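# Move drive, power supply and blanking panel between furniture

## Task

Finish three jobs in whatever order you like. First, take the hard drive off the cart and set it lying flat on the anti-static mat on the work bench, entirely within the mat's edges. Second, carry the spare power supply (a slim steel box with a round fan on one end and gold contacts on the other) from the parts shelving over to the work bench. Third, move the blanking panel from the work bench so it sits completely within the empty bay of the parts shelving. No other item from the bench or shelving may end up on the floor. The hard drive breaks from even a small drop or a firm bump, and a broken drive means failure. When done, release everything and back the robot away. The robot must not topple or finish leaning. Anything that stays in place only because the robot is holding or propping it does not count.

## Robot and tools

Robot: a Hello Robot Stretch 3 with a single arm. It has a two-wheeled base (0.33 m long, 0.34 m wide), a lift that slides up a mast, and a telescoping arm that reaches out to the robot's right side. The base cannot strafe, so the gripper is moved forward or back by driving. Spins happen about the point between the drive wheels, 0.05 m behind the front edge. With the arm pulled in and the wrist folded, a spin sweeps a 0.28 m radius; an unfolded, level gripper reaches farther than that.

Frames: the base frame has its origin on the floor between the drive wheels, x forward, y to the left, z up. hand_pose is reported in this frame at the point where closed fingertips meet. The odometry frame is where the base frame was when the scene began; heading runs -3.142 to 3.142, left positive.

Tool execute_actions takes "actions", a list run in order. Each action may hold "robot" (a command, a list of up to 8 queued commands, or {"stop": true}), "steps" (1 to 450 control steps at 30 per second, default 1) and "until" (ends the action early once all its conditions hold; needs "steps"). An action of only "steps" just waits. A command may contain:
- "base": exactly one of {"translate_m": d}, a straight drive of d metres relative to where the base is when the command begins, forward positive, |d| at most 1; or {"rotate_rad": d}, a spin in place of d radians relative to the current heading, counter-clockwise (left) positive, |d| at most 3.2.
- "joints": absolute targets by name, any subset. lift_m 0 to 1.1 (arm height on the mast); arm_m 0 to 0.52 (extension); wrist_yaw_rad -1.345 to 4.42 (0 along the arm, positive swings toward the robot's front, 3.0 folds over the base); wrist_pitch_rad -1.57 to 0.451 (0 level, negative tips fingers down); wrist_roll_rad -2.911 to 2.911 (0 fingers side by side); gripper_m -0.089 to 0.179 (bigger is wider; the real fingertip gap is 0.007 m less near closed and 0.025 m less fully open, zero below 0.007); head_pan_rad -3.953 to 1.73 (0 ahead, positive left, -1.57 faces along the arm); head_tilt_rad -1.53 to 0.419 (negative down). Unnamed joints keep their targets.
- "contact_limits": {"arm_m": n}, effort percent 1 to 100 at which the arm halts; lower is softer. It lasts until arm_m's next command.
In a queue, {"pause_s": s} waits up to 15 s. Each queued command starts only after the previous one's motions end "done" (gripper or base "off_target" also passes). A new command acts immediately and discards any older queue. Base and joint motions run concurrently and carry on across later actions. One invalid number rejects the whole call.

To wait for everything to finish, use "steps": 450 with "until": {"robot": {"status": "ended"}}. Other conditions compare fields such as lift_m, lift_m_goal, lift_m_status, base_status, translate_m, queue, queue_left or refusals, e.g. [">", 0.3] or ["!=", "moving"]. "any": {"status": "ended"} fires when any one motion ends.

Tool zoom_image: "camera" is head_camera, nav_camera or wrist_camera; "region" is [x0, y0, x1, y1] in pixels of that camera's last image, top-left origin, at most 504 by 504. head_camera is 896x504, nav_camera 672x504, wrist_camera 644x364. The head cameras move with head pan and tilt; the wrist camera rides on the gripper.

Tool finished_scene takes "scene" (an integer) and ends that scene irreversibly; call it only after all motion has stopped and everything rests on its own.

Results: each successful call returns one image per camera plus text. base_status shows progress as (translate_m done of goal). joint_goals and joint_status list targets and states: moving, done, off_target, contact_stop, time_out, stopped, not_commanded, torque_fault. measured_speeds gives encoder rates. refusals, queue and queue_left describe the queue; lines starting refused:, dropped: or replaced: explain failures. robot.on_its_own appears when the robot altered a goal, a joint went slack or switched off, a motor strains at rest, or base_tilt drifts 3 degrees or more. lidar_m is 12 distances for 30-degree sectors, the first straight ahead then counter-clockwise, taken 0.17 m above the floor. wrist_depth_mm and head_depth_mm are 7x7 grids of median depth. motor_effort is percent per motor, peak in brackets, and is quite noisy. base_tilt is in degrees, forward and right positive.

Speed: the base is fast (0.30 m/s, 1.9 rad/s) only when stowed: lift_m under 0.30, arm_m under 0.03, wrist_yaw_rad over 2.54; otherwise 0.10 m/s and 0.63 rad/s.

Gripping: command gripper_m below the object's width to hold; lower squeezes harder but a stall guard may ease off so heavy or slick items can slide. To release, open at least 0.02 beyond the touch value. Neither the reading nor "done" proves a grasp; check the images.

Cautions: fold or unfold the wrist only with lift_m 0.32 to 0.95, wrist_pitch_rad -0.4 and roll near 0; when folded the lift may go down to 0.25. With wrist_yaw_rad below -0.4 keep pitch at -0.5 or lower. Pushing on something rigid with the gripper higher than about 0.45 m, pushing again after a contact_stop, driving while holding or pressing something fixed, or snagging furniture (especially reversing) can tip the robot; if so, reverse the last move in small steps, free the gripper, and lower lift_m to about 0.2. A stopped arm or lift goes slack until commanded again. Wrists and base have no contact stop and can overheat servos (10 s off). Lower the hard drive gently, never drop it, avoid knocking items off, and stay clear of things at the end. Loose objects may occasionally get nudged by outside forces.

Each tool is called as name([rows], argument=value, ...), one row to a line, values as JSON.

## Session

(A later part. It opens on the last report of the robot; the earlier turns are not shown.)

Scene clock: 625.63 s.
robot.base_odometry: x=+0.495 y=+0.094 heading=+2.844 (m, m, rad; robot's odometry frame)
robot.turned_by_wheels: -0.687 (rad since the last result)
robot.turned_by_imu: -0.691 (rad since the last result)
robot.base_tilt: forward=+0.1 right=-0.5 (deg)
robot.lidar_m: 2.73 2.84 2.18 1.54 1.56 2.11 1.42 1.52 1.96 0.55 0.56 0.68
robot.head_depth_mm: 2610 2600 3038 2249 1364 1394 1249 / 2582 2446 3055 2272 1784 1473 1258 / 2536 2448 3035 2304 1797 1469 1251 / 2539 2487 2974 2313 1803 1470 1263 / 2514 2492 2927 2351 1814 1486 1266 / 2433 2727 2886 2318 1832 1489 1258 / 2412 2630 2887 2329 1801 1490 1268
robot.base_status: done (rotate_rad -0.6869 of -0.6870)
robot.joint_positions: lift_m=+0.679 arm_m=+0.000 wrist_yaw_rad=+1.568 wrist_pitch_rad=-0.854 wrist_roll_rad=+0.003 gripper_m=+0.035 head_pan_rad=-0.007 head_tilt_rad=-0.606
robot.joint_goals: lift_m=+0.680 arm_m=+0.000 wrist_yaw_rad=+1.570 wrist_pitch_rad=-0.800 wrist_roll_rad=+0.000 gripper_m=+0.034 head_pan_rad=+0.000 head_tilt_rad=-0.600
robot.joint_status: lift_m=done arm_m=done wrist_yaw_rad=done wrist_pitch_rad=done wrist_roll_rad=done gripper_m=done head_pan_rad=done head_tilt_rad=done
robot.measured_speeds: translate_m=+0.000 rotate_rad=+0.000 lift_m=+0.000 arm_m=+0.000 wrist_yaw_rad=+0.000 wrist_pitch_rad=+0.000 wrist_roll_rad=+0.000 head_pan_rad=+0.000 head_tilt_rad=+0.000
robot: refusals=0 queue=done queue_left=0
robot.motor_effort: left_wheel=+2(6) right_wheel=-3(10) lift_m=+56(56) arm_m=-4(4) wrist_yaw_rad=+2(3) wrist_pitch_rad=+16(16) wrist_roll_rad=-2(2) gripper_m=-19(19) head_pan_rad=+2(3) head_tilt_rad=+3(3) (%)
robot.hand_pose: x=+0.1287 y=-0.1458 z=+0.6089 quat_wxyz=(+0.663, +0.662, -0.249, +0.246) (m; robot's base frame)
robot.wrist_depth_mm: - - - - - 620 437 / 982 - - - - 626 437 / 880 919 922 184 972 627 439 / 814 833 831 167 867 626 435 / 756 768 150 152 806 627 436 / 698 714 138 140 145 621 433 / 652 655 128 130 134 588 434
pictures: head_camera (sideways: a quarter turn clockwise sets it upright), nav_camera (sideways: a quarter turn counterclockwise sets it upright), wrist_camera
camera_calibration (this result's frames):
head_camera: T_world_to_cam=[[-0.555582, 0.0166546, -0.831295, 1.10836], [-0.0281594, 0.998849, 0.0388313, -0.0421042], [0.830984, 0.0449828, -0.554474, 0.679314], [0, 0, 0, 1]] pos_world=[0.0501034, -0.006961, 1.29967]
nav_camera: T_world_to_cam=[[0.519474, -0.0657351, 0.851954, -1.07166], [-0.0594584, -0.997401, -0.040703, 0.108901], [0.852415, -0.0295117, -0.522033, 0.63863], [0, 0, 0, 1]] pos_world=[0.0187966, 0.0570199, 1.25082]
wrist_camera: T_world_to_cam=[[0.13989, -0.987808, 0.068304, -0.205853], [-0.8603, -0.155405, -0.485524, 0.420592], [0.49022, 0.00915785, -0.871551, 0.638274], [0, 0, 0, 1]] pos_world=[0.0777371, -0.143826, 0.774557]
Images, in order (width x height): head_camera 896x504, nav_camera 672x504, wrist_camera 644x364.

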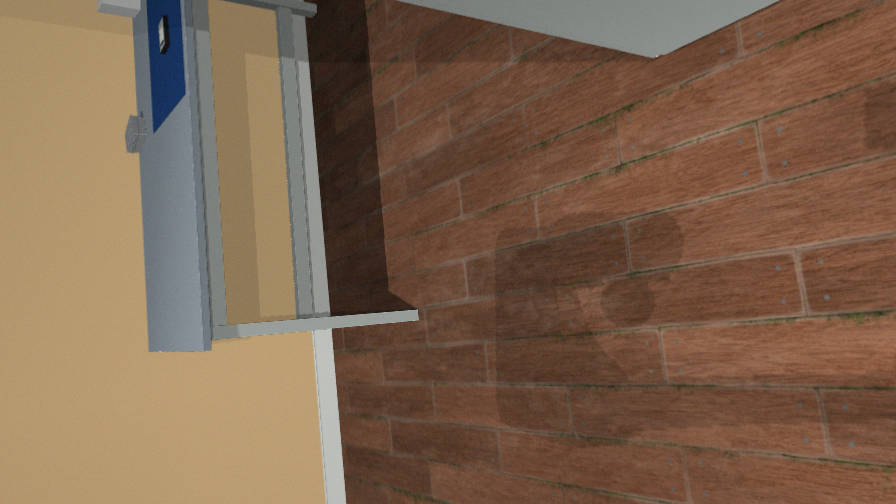

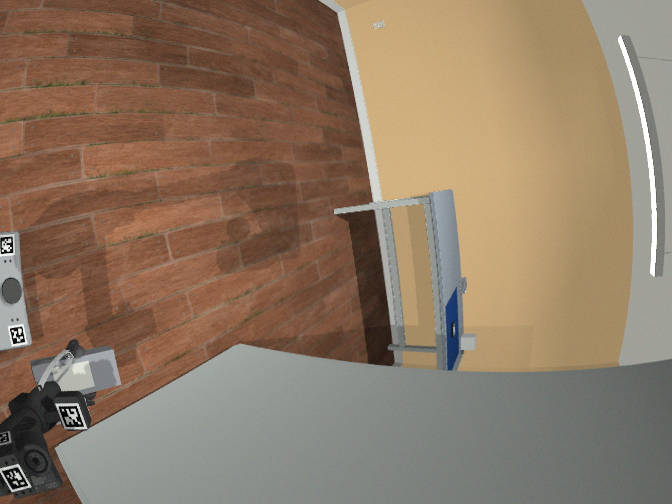

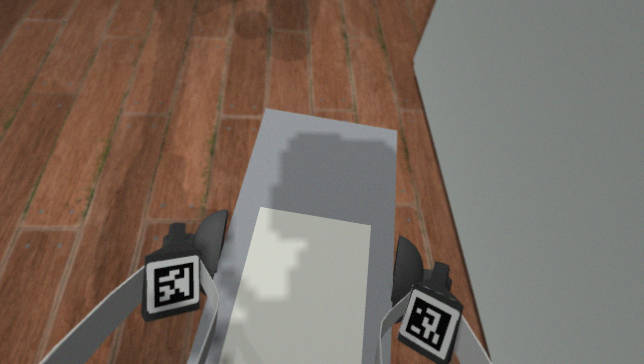

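execute_actions([
  {"robot":[{"base":{"translate_m":1.0},"joints":{"lift_m":0.93}},{"base":{"translate_m":0.513}},{"base":{"rotate_rad":1.703},"joints":{"head_pan_rad":-1.57,"head_tilt_rad":-0.9}}],"steps":450,"until":{"robot":{"status":"ended"}}},
  {"steps":300,"until":{"robot":{"status":"ended"}}},
])

Scene clock: 653.57 s.
robot.base_odometry: x=-0.952 y=+0.538 heading=-1.737 (m, m, rad; robot's odometry frame)
robot.turned_by_wheels: +1.703 (rad since the last result)
robot.turned_by_imu: +1.692 (rad since the last result)
robot.base_tilt: forward=+0.2 right=-0.3 (deg)
robot.lidar_m: 2.20 2.30 2.47 1.38 0.67 0.75 1.51 1.34 1.29 1.25 0.63 1.84
robot.head_depth_mm: 1179 952 786 - - 1244 1132 / 1183 954 783 - - 1230 1140 / 1187 962 793 - - - 1146 / 1191 967 792 1668 1464 - 1122 / 1187 969 795 1640 1422 - 1095 / 1220 1007 800 1576 1511 395 737 / 1235 1438 1666 1677 1455 406 384
robot.base_status: done (rotate_rad +1.7029 of +1.7030)
robot.joint_positions: lift_m=+0.929 arm_m=+0.000 wrist_yaw_rad=+1.568 wrist_pitch_rad=-0.855 wrist_roll_rad=+0.003 gripper_m=+0.035 head_pan_rad=-1.563 head_tilt_rad=-0.889
robot.joint_goals: lift_m=+0.930 arm_m=+0.000 wrist_yaw_rad=+1.570 wrist_pitch_rad=-0.800 wrist_roll_rad=+0.000 gripper_m=+0.034 head_pan_rad=-1.570 head_tilt_rad=-0.900
robot.joint_status: lift_m=done arm_m=done wrist_yaw_rad=done wrist_pitch_rad=done wrist_roll_rad=done gripper_m=done head_pan_rad=done head_tilt_rad=done
robot.measured_speeds: translate_m=+0.000 rotate_rad=+0.000 lift_m=+0.000 arm_m=+0.000 wrist_yaw_rad=+0.000 wrist_pitch_rad=+0.000 wrist_roll_rad=+0.000 head_pan_rad=+0.000 head_tilt_rad=+0.000
robot: refusals=0 queue=done queue_left=0
robot.motor_effort: left_wheel=-2(5) right_wheel=+4(9) lift_m=+56(59) arm_m=-4(4) wrist_yaw_rad=+2(2) wrist_pitch_rad=+16(16) wrist_roll_rad=-1(1) gripper_m=-19(20) head_pan_rad=-2(29) head_tilt_rad=-5(25) (%)
robot.hand_pose: x=+0.1285 y=-0.1458 z=+0.8588 quat_wxyz=(+0.663, +0.662, -0.249, +0.246) (m; robot's base frame)
robot.wrist_depth_mm: - - - - - - - / - - - - - - - / - - - 183 - - - / - - - 166 - - - / - - 150 152 - - - / 916 948 138 140 145 - - / 868 858 128 130 134 938 542
pictures: head_camera (sideways: a quarter turn clockwise sets it upright), nav_camera (sideways: a quarter turn counterclockwise sets it upright), wrist_camera
camera_calibration (this result's frames):
head_camera: T_world_to_cam=[[0.00678326, 0.765846, -0.642989, 0.859508], [0.998416, 0.0307255, 0.0471291, -0.0591532], [0.0558498, -0.64229, -0.764424, 0.95713], [0, 0, 0, 1]] pos_world=[-0.000226196, -0.0416781, 1.28709]
nav_camera: T_world_to_cam=[[-0.0563383, -0.737663, 0.672814, -0.834643], [-0.998245, 0.0539393, -0.0244502, 0.0934566], [-0.0182551, -0.673011, -0.739407, 0.926705], [0, 0, 0, 1]] pos_world=[0.0631873, 0.00295586, 1.24906]
wrist_camera: T_world_to_cam=[[0.139957, -0.987807, 0.0681826, -0.222795], [-0.860736, -0.155413, -0.484748, 0.541132], [0.489434, 0.00915692, -0.871992, 0.856612], [0, 0, 0, 1]] pos_world=[0.0776979, -0.143824, 1.02446]
Images, in order (width x height): head_camera 896x504, nav_camera 672x504, wrist_camera 644x364.

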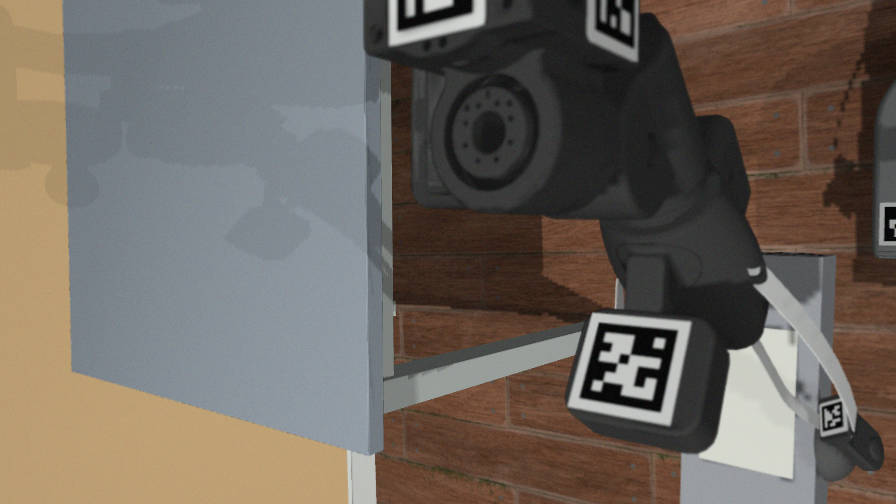

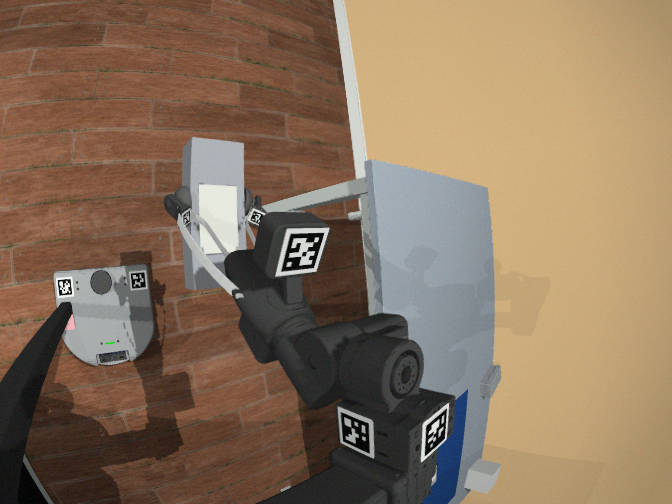

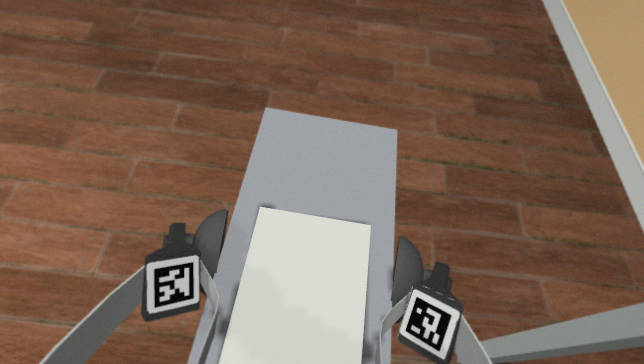

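execute_actions([
  {"robot":[{"joints":{"wrist_yaw_rad":0.0,"arm_m":0.5}},{"joints":{"lift_m":0.885}}],"steps":450,"until":{"robot":{"status":"ended"}}},
])

Scene clock: 663.60 s.
robot.base_odometry: x=-0.952 y=+0.538 heading=-1.737 (m, m, rad; robot's odometry frame)
robot.turned_by_wheels: +0.000 (rad since the last result)
robot.turned_by_imu: -0.001 (rad since the last result)
robot.base_tilt: forward=+0.1 right=-0.3 (deg)
robot.lidar_m: 2.20 2.30 2.47 1.37 0.67 0.75 1.51 1.34 1.29 1.25 0.62 1.84
robot.head_depth_mm: 1201 - 763 1615 1434 1255 1130 / - 954 784 1648 1428 1274 1136 / - 876 772 1649 1443 1263 1146 / 1192 963 790 1668 1442 1277 1133 / 1193 973 796 1644 1356 1280 1141 / 1213 1007 800 1578 1450 1284 1155 / 1242 1444 1679 1686 1459 1285 1153
robot.base_status: done (rotate_rad +1.7029 of +1.7030)
robot.joint_positions: lift_m=+0.885 arm_m=+0.500 wrist_yaw_rad=+0.001 wrist_pitch_rad=-0.854 wrist_roll_rad=+0.002 gripper_m=+0.035 head_pan_rad=-1.563 head_tilt_rad=-0.889
robot.joint_goals: lift_m=+0.885 arm_m=+0.500 wrist_yaw_rad=+0.000 wrist_pitch_rad=-0.800 wrist_roll_rad=+0.000 gripper_m=+0.034 head_pan_rad=-1.570 head_tilt_rad=-0.900
robot.joint_status: lift_m=done arm_m=done wrist_yaw_rad=done wrist_pitch_rad=done wrist_roll_rad=done gripper_m=done head_pan_rad=done head_tilt_rad=done
robot.measured_speeds: translate_m=+0.000 rotate_rad=+0.000 lift_m=+0.000 arm_m=+0.000 wrist_yaw_rad=+0.000 wrist_pitch_rad=+0.000 wrist_roll_rad=+0.000 head_pan_rad=+0.000 head_tilt_rad=+0.000
robot: refusals=0 queue=done queue_left=0
robot.motor_effort: left_wheel=-2(2) right_wheel=+4(4) lift_m=+33(56) arm_m=+3(4) wrist_yaw_rad=-1(7) wrist_pitch_rad=+16(16) wrist_roll_rad=-1(2) gripper_m=-20(20) head_pan_rad=-2(2) head_tilt_rad=-5(5) (%)
robot.hand_pose: x=-0.0215 y=-0.7948 z=+0.8148 quat_wxyz=(+0.643, +0.293, -0.644, -0.293) (m; robot's base frame)
robot.wrist_depth_mm: 295 303 313 328 340 358 375 / 264 272 280 290 303 313 325 / 239 245 251 184 270 279 290 / 220 225 225 167 241 252 262 / 204 208 150 153 222 230 238 / 188 194 138 140 146 212 217 / 178 178 129 131 134 198 201
pictures: head_camera (sideways: a quarter turn clockwise sets it upright), nav_camera (sideways: a quarter turn counterclockwise sets it upright), wrist_camera
camera_calibration (this result's frames):
head_camera: T_world_to_cam=[[0.00691815, 0.76596, -0.642851, 0.859328], [0.998422, 0.03054, 0.0471332, -0.0591586], [0.0557349, -0.642163, -0.764539, 0.95728], [0, 0, 0, 1]] pos_world=[-0.000233604, -0.0416744, 1.28709]
nav_camera: T_world_to_cam=[[-0.0564682, -0.737774, 0.672682, -0.83447], [-0.998235, 0.0541206, -0.0244391, 0.0934421], [-0.0183754, -0.672875, -0.739528, 0.926863], [0, 0, 0, 1]] pos_world=[0.0631877, 0.00295522, 1.24906]
wrist_camera: T_world_to_cam=[[-0.987262, -0.143542, 0.0686256, -0.193451], [-0.158743, 0.859691, -0.485523, 1.11234], [0.010696, -0.490232, -0.871526, 0.489982], [0, 0, 0, 1]] pos_world=[-0.0196513, -0.743833, 0.980376]
Images, in order (width x height): head_camera 896x504, nav_camera 672x504, wrist_camera 644x364.

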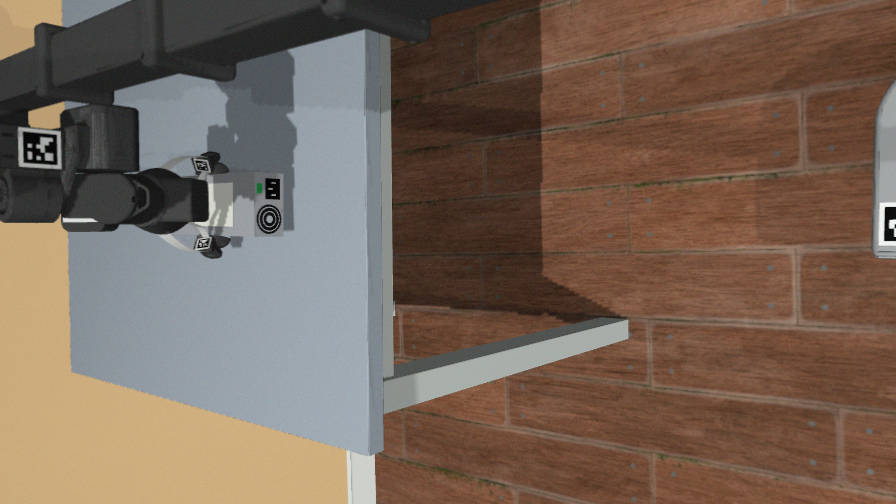

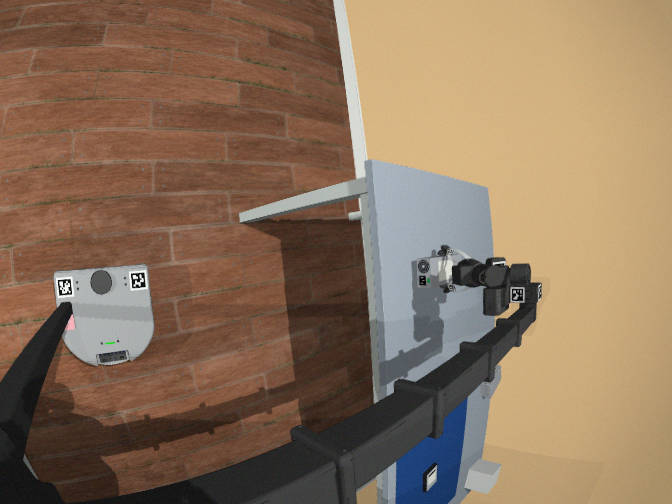

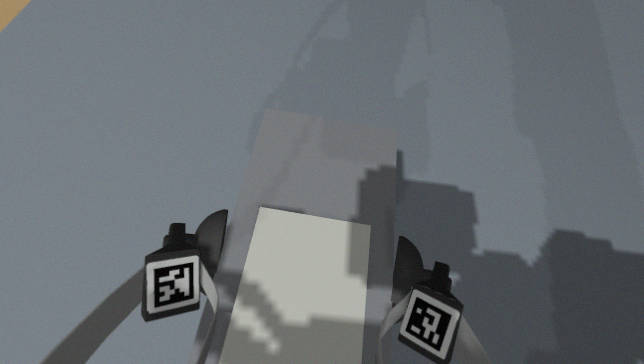

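execute_actions([
  {"robot":{"joints":{"lift_m":0.869}},"steps":150,"until":{"robot":{"status":"ended"}}},
])

Scene clock: 668.87 s.
robot.base_odometry: x=-0.952 y=+0.538 heading=-1.737 (m, m, rad; robot's odometry frame)
robot.turned_by_wheels: +0.000 (rad since the last result)
robot.turned_by_imu: -0.001 (rad since the last result)
robot.base_tilt: forward=-0.1 right=-0.5 (deg)
robot.lidar_m: 2.20 2.30 2.47 1.38 0.66 0.75 1.51 1.34 1.30 1.25 0.63 1.84
robot.head_depth_mm: 1183 - 763 1603 1438 1258 1131 / - 934 783 1650 1439 1263 1139 / - 880 778 1654 1442 1261 1140 / 1202 967 789 1669 1441 1268 1137 / 1192 971 791 1628 1375 1275 1142 / 1216 1014 799 1588 1461 1285 1145 / 1230 1430 1663 1709 1464 1285 1146
robot.base_status: done (rotate_rad +1.7029 of +1.7030)
robot.joint_positions: lift_m=+0.869 arm_m=+0.500 wrist_yaw_rad=+0.001 wrist_pitch_rad=-0.854 wrist_roll_rad=+0.002 gripper_m=+0.035 head_pan_rad=-1.563 head_tilt_rad=-0.889
robot.joint_goals: lift_m=+0.869 arm_m=+0.500 wrist_yaw_rad=+0.000 wrist_pitch_rad=-0.800 wrist_roll_rad=+0.000 gripper_m=+0.034 head_pan_rad=-1.570 head_tilt_rad=-0.900
robot.joint_status: lift_m=done arm_m=done wrist_yaw_rad=done wrist_pitch_rad=done wrist_roll_rad=done gripper_m=done head_pan_rad=done head_tilt_rad=done
robot.measured_speeds: translate_m=+0.000 rotate_rad=+0.000 lift_m=+0.000 arm_m=+0.000 wrist_yaw_rad=+0.000 wrist_pitch_rad=+0.000 wrist_roll_rad=+0.000 head_pan_rad=+0.000 head_tilt_rad=+0.000
robot: refusals=0 queue=done queue_left=0
robot.motor_effort: left_wheel=-2(2) right_wheel=+4(4) lift_m=+33(34) arm_m=+4(3) wrist_yaw_rad=-1(2) wrist_pitch_rad=+15(16) wrist_roll_rad=-1(1) gripper_m=-20(19) head_pan_rad=-2(1) head_tilt_rad=-5(5) (%)
robot.hand_pose: x=-0.0215 y=-0.7948 z=+0.7987 quat_wxyz=(+0.643, +0.293, -0.644, -0.293) (m; robot's base frame)
robot.wrist_depth_mm: 270 280 290 301 313 329 344 / 243 251 258 267 279 288 301 / 221 227 230 184 249 258 268 / 202 207 207 168 223 233 241 / 187 191 150 152 205 212 219 / 173 178 138 141 145 195 201 / 164 164 128 130 134 183 185
pictures: head_camera (sideways: a quarter turn clockwise sets it upright), nav_camera (sideways: a quarter turn counterclockwise sets it upright), wrist_camera
camera_calibration (this result's frames):
head_camera: T_world_to_cam=[[0.00691824, 0.76596, -0.642852, 0.859329], [0.998422, 0.0305399, 0.0471332, -0.0591586], [0.0557348, -0.642163, -0.764539, 0.95728], [0, 0, 0, 1]] pos_world=[-0.000233609, -0.0416744, 1.28709]
nav_camera: T_world_to_cam=[[-0.0564683, -0.737774, 0.672682, -0.83447], [-0.998235, 0.0541207, -0.0244391, 0.0934421], [-0.0183755, -0.672875, -0.739528, 0.926863], [0, 0, 0, 1]] pos_world=[0.0631877, 0.0029552, 1.24906]
wrist_camera: T_world_to_cam=[[-0.987262, -0.143549, 0.0686088, -0.19234], [-0.158743, 0.859748, -0.485422, 1.10451], [0.0106959, -0.49013, -0.871584, 0.476154], [0, 0, 0, 1]] pos_world=[-0.0196513, -0.743829, 0.964356]
Images, in order (width x height): head_camera 896x504, nav_camera 672x504, wrist_camera 644x364.

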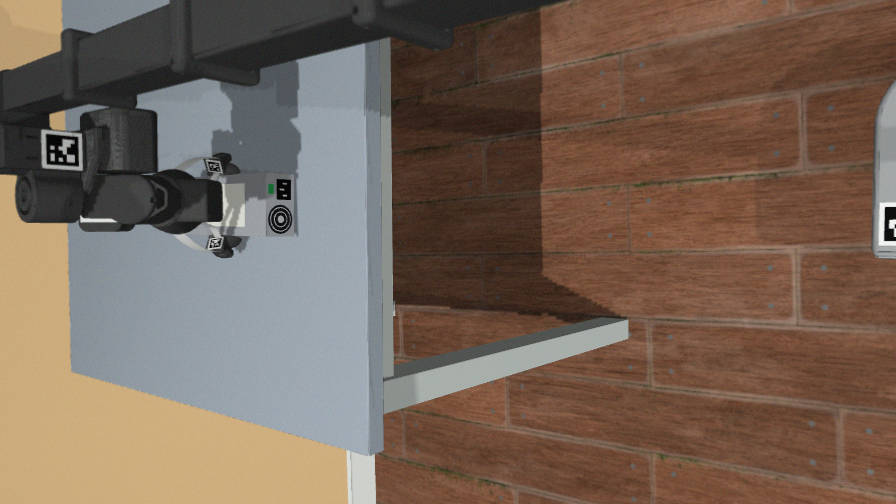

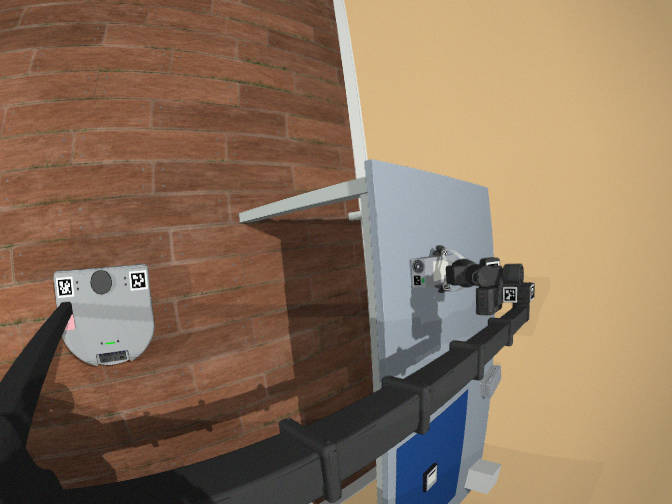

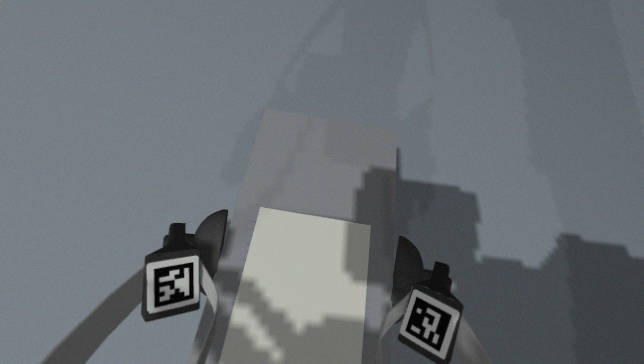

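execute_actions([
  {"robot":{"joints":{"lift_m":0.862}},"steps":150,"until":{"robot":{"status":"ended"}}},
  {"steps":5},
])

Scene clock: 672.23 s.
robot.base_odometry: x=-0.952 y=+0.538 heading=-1.737 (m, m, rad; robot's odometry frame)
robot.turned_by_wheels: +0.000 (rad since the last result)
robot.turned_by_imu: +0.000 (rad since the last result)
robot.base_tilt: forward=+0.2 right=-0.5 (deg)
robot.lidar_m: 2.20 2.30 2.47 1.37 0.67 0.75 1.51 1.34 1.29 1.24 0.62 1.84
robot.head_depth_mm: 1210 - - 1619 1443 1260 1128 / - 925 784 1656 1439 1261 1133 / - 876 790 1661 1430 1265 1140 / 1192 962 786 1664 1445 1277 1140 / 1192 970 796 1637 1374 1280 1144 / 1209 1008 799 1567 1455 1278 1148 / 1234 1432 1671 1693 1454 1277 1148
robot.base_status: done (rotate_rad +1.7029 of +1.7030)
robot.joint_positions: lift_m=+0.862 arm_m=+0.500 wrist_yaw_rad=+0.001 wrist_pitch_rad=-0.852 wrist_roll_rad=+0.002 gripper_m=+0.035 head_pan_rad=-1.563 head_tilt_rad=-0.889
robot.joint_goals: lift_m=+0.862 arm_m=+0.500 wrist_yaw_rad=+0.000 wrist_pitch_rad=-0.800 wrist_roll_rad=+0.000 gripper_m=+0.034 head_pan_rad=-1.570 head_tilt_rad=-0.900
robot.joint_status: lift_m=done arm_m=done wrist_yaw_rad=done wrist_pitch_rad=done wrist_roll_rad=done gripper_m=done head_pan_rad=done head_tilt_rad=done
robot.measured_speeds: translate_m=+0.000 rotate_rad=+0.000 lift_m=+0.000 arm_m=+0.000 wrist_yaw_rad=+0.000 wrist_pitch_rad=+0.000 wrist_roll_rad=+0.000 head_pan_rad=+0.000 head_tilt_rad=+0.000
robot: refusals=0 queue=done queue_left=0
robot.motor_effort: left_wheel=-2(2) right_wheel=+4(4) lift_m=+30(34) arm_m=+3(3) wrist_yaw_rad=+0(1) wrist_pitch_rad=+15(16) wrist_roll_rad=-2(2) gripper_m=-19(19) head_pan_rad=-2(2) head_tilt_rad=-5(5) (%)
robot.hand_pose: x=-0.0215 y=-0.7953 z=+0.7922 quat_wxyz=(+0.643, +0.292, -0.644, -0.293) (m; robot's base frame)
robot.wrist_depth_mm: 261 271 280 292 305 318 334 / 235 242 249 260 269 281 293 / 213 218 223 182 241 249 260 / 196 200 200 166 216 226 233 / 181 186 150 152 199 205 212 / 168 173 138 140 145 189 194 / 159 158 128 130 135 176 179
pictures: head_camera (sideways: a quarter turn clockwise sets it upright), nav_camera (sideways: a quarter turn counterclockwise sets it upright), wrist_camera
camera_calibration (this result's frames):
head_camera: T_world_to_cam=[[0.00691806, 0.765959, -0.642852, 0.859329], [0.998422, 0.0305402, 0.0471332, -0.0591586], [0.0557349, -0.642163, -0.764539, 0.95728], [0, 0, 0, 1]] pos_world=[-0.000233599, -0.0416744, 1.28709]
nav_camera: T_world_to_cam=[[-0.0564681, -0.737774, 0.672682, -0.83447], [-0.998235, 0.0541205, -0.0244391, 0.0934421], [-0.0183753, -0.672875, -0.739528, 0.926862], [0, 0, 0, 1]] pos_world=[0.0631877, 0.0029552, 1.24906]
wrist_camera: T_world_to_cam=[[-0.987262, -0.143396, 0.0689243, -0.192084], [-0.158741, 0.858671, -0.487324, 1.10236], [0.0106972, -0.492058, -0.870497, 0.467801], [0, 0, 0, 1]] pos_world=[-0.0196513, -0.743925, 0.957666]
Images, in order (width x height): head_camera 896x504, nav_camera 672x504, wrist_camera 644x364.

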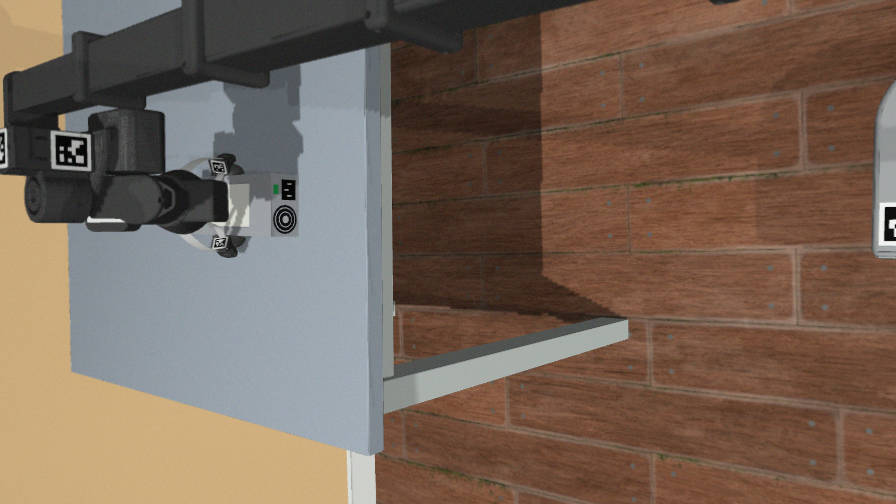

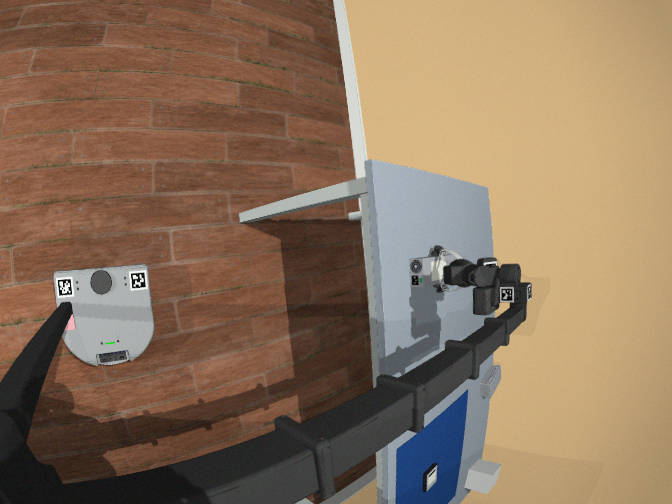

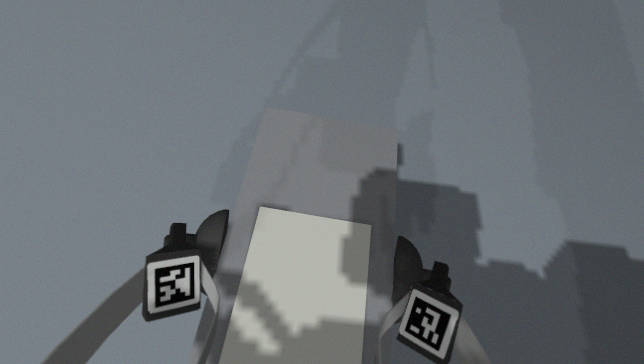

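Far end touching. Lower slightly more and release.

execute_actions([
  {"robot":[{"joints":{"lift_m":0.856}},{"joints":{"gripper_m":0.115}},{"joints":{"lift_m":0.95}},{"joints":{"arm_m":0.05,"head_pan_rad":-2.1}}],"steps":450,"until":{"robot":{"status":"ended"}}},
])

Scene clock: 682.83 s.
robot.base_odometry: x=-0.952 y=+0.538 heading=-1.737 (m, m, rad; robot's odometry frame)
robot.turned_by_wheels: +0.000 (rad since the last result)
robot.turned_by_imu: -0.001 (rad since the last result)
robot.base_tilt: forward=+0.0 right=-0.5 (deg)
robot.lidar_m: 2.20 2.30 2.47 1.37 0.66 0.75 1.51 1.34 1.30 1.25 0.63 1.84
robot.head_depth_mm: 1205 952 - - - 1234 1130 / 1217 965 - - 1378 1267 1152 / 1239 1008 - - 1420 1281 1167 / 1233 1032 - - 1418 1276 1156 / 1208 1038 - - 1393 1272 1144 / 1225 1041 - - - 1282 1155 / 1188 1012 - - 1412 1264 1154
robot.base_status: done (rotate_rad +1.7029 of +1.7030)
robot.joint_positions: lift_m=+0.950 arm_m=+0.050 wrist_yaw_rad=+0.001 wrist_pitch_rad=-0.813 wrist_roll_rad=+0.002 gripper_m=+0.115 head_pan_rad=-2.093 head_tilt_rad=-0.889
robot.joint_goals: lift_m=+0.950 arm_m=+0.050 wrist_yaw_rad=+0.000 wrist_pitch_rad=-0.800 wrist_roll_rad=+0.000 gripper_m=+0.115 head_pan_rad=-2.100 head_tilt_rad=-0.900
robot.joint_status: lift_m=done arm_m=done wrist_yaw_rad=done wrist_pitch_rad=done wrist_roll_rad=done gripper_m=done head_pan_rad=done head_tilt_rad=done
robot.measured_speeds: translate_m=+0.000 rotate_rad=+0.000 lift_m=+0.000 arm_m=+0.000 wrist_yaw_rad=+0.000 wrist_pitch_rad=+0.000 wrist_roll_rad=+0.000 head_pan_rad=+0.000 head_tilt_rad=+0.000
robot: refusals=0 queue=done queue_left=0
robot.motor_effort: left_wheel=-2(2) right_wheel=+3(4) lift_m=+49(52) arm_m=-4(5) wrist_yaw_rad=+0(1) wrist_pitch_rad=+4(15) wrist_roll_rad=-1(1) gripper_m=+1(85) head_pan_rad=-2(23) head_tilt_rad=-5(5) (%)
robot.hand_pose: x=-0.0215 y=-0.3537 z=+0.8855 quat_wxyz=(+0.649, +0.280, -0.650, -0.280) (m; robot's base frame)
robot.wrist_depth_mm: - 443 449 440 495 515 547 / - 391 397 410 428 448 472 / - - - 463 395 399 412 / - - - - - - - / - - - - - - - / 963 - - - - - - / 876 903 912 935 963 - -
pictures: head_camera (sideways: a quarter turn clockwise sets it upright), nav_camera (sideways: a quarter turn counterclockwise sets it upright), wrist_camera
camera_calibration (this result's frames):
head_camera: T_world_to_cam=[[0.393013, 0.657482, -0.642851, 0.856972], [0.877011, -0.478153, 0.0471333, -0.058418], [-0.276392, -0.582311, -0.76454, 0.959307], [0, 0, 0, 1]] pos_world=[-0.0204238, -0.0327621, 1.28709]
nav_camera: T_world_to_cam=[[-0.42153, -0.608122, 0.672681, -0.832243], [-0.834071, 0.551116, -0.0244391, 0.0924407], [-0.355864, -0.571365, -0.739529, 0.928922], [0, 0, 0, 1]] pos_world=[0.0568566, -0.0262965, 1.24906]
wrist_camera: T_world_to_cam=[[-0.987263, -0.140616, 0.0744204, -0.139084], [-0.158733, 0.839081, -0.520333, 0.791048], [0.0107223, -0.525519, -0.850714, 0.736983], [0, 0, 0, 1]] pos_world=[-0.0196496, -0.296012, 1.04892]
Images, in order (width x height): head_camera 896x504, nav_camera 672x504, wrist_camera 644x364.

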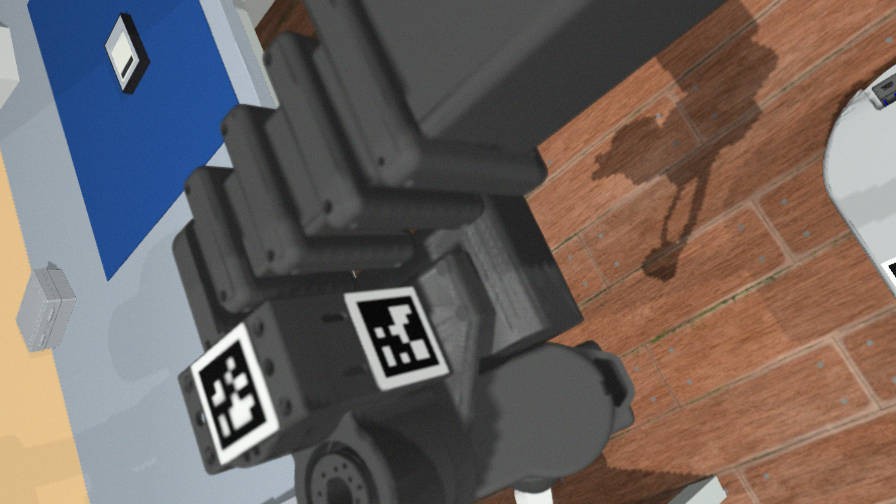

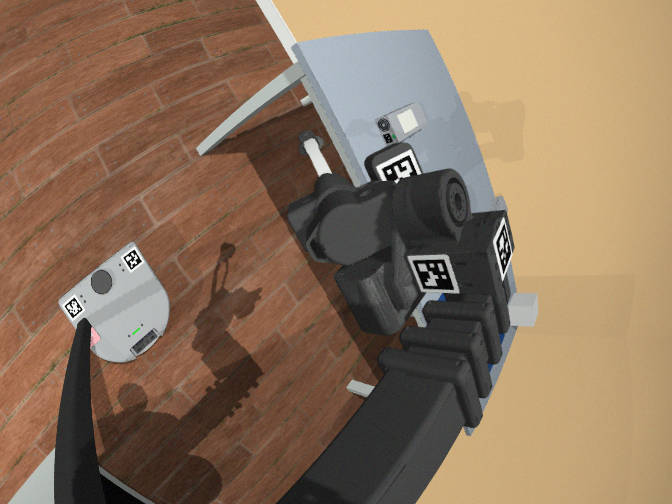

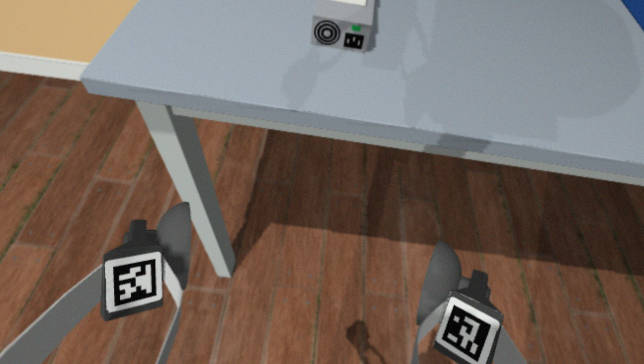

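finished_scene(scene=1)

The scene is finished: the task was done.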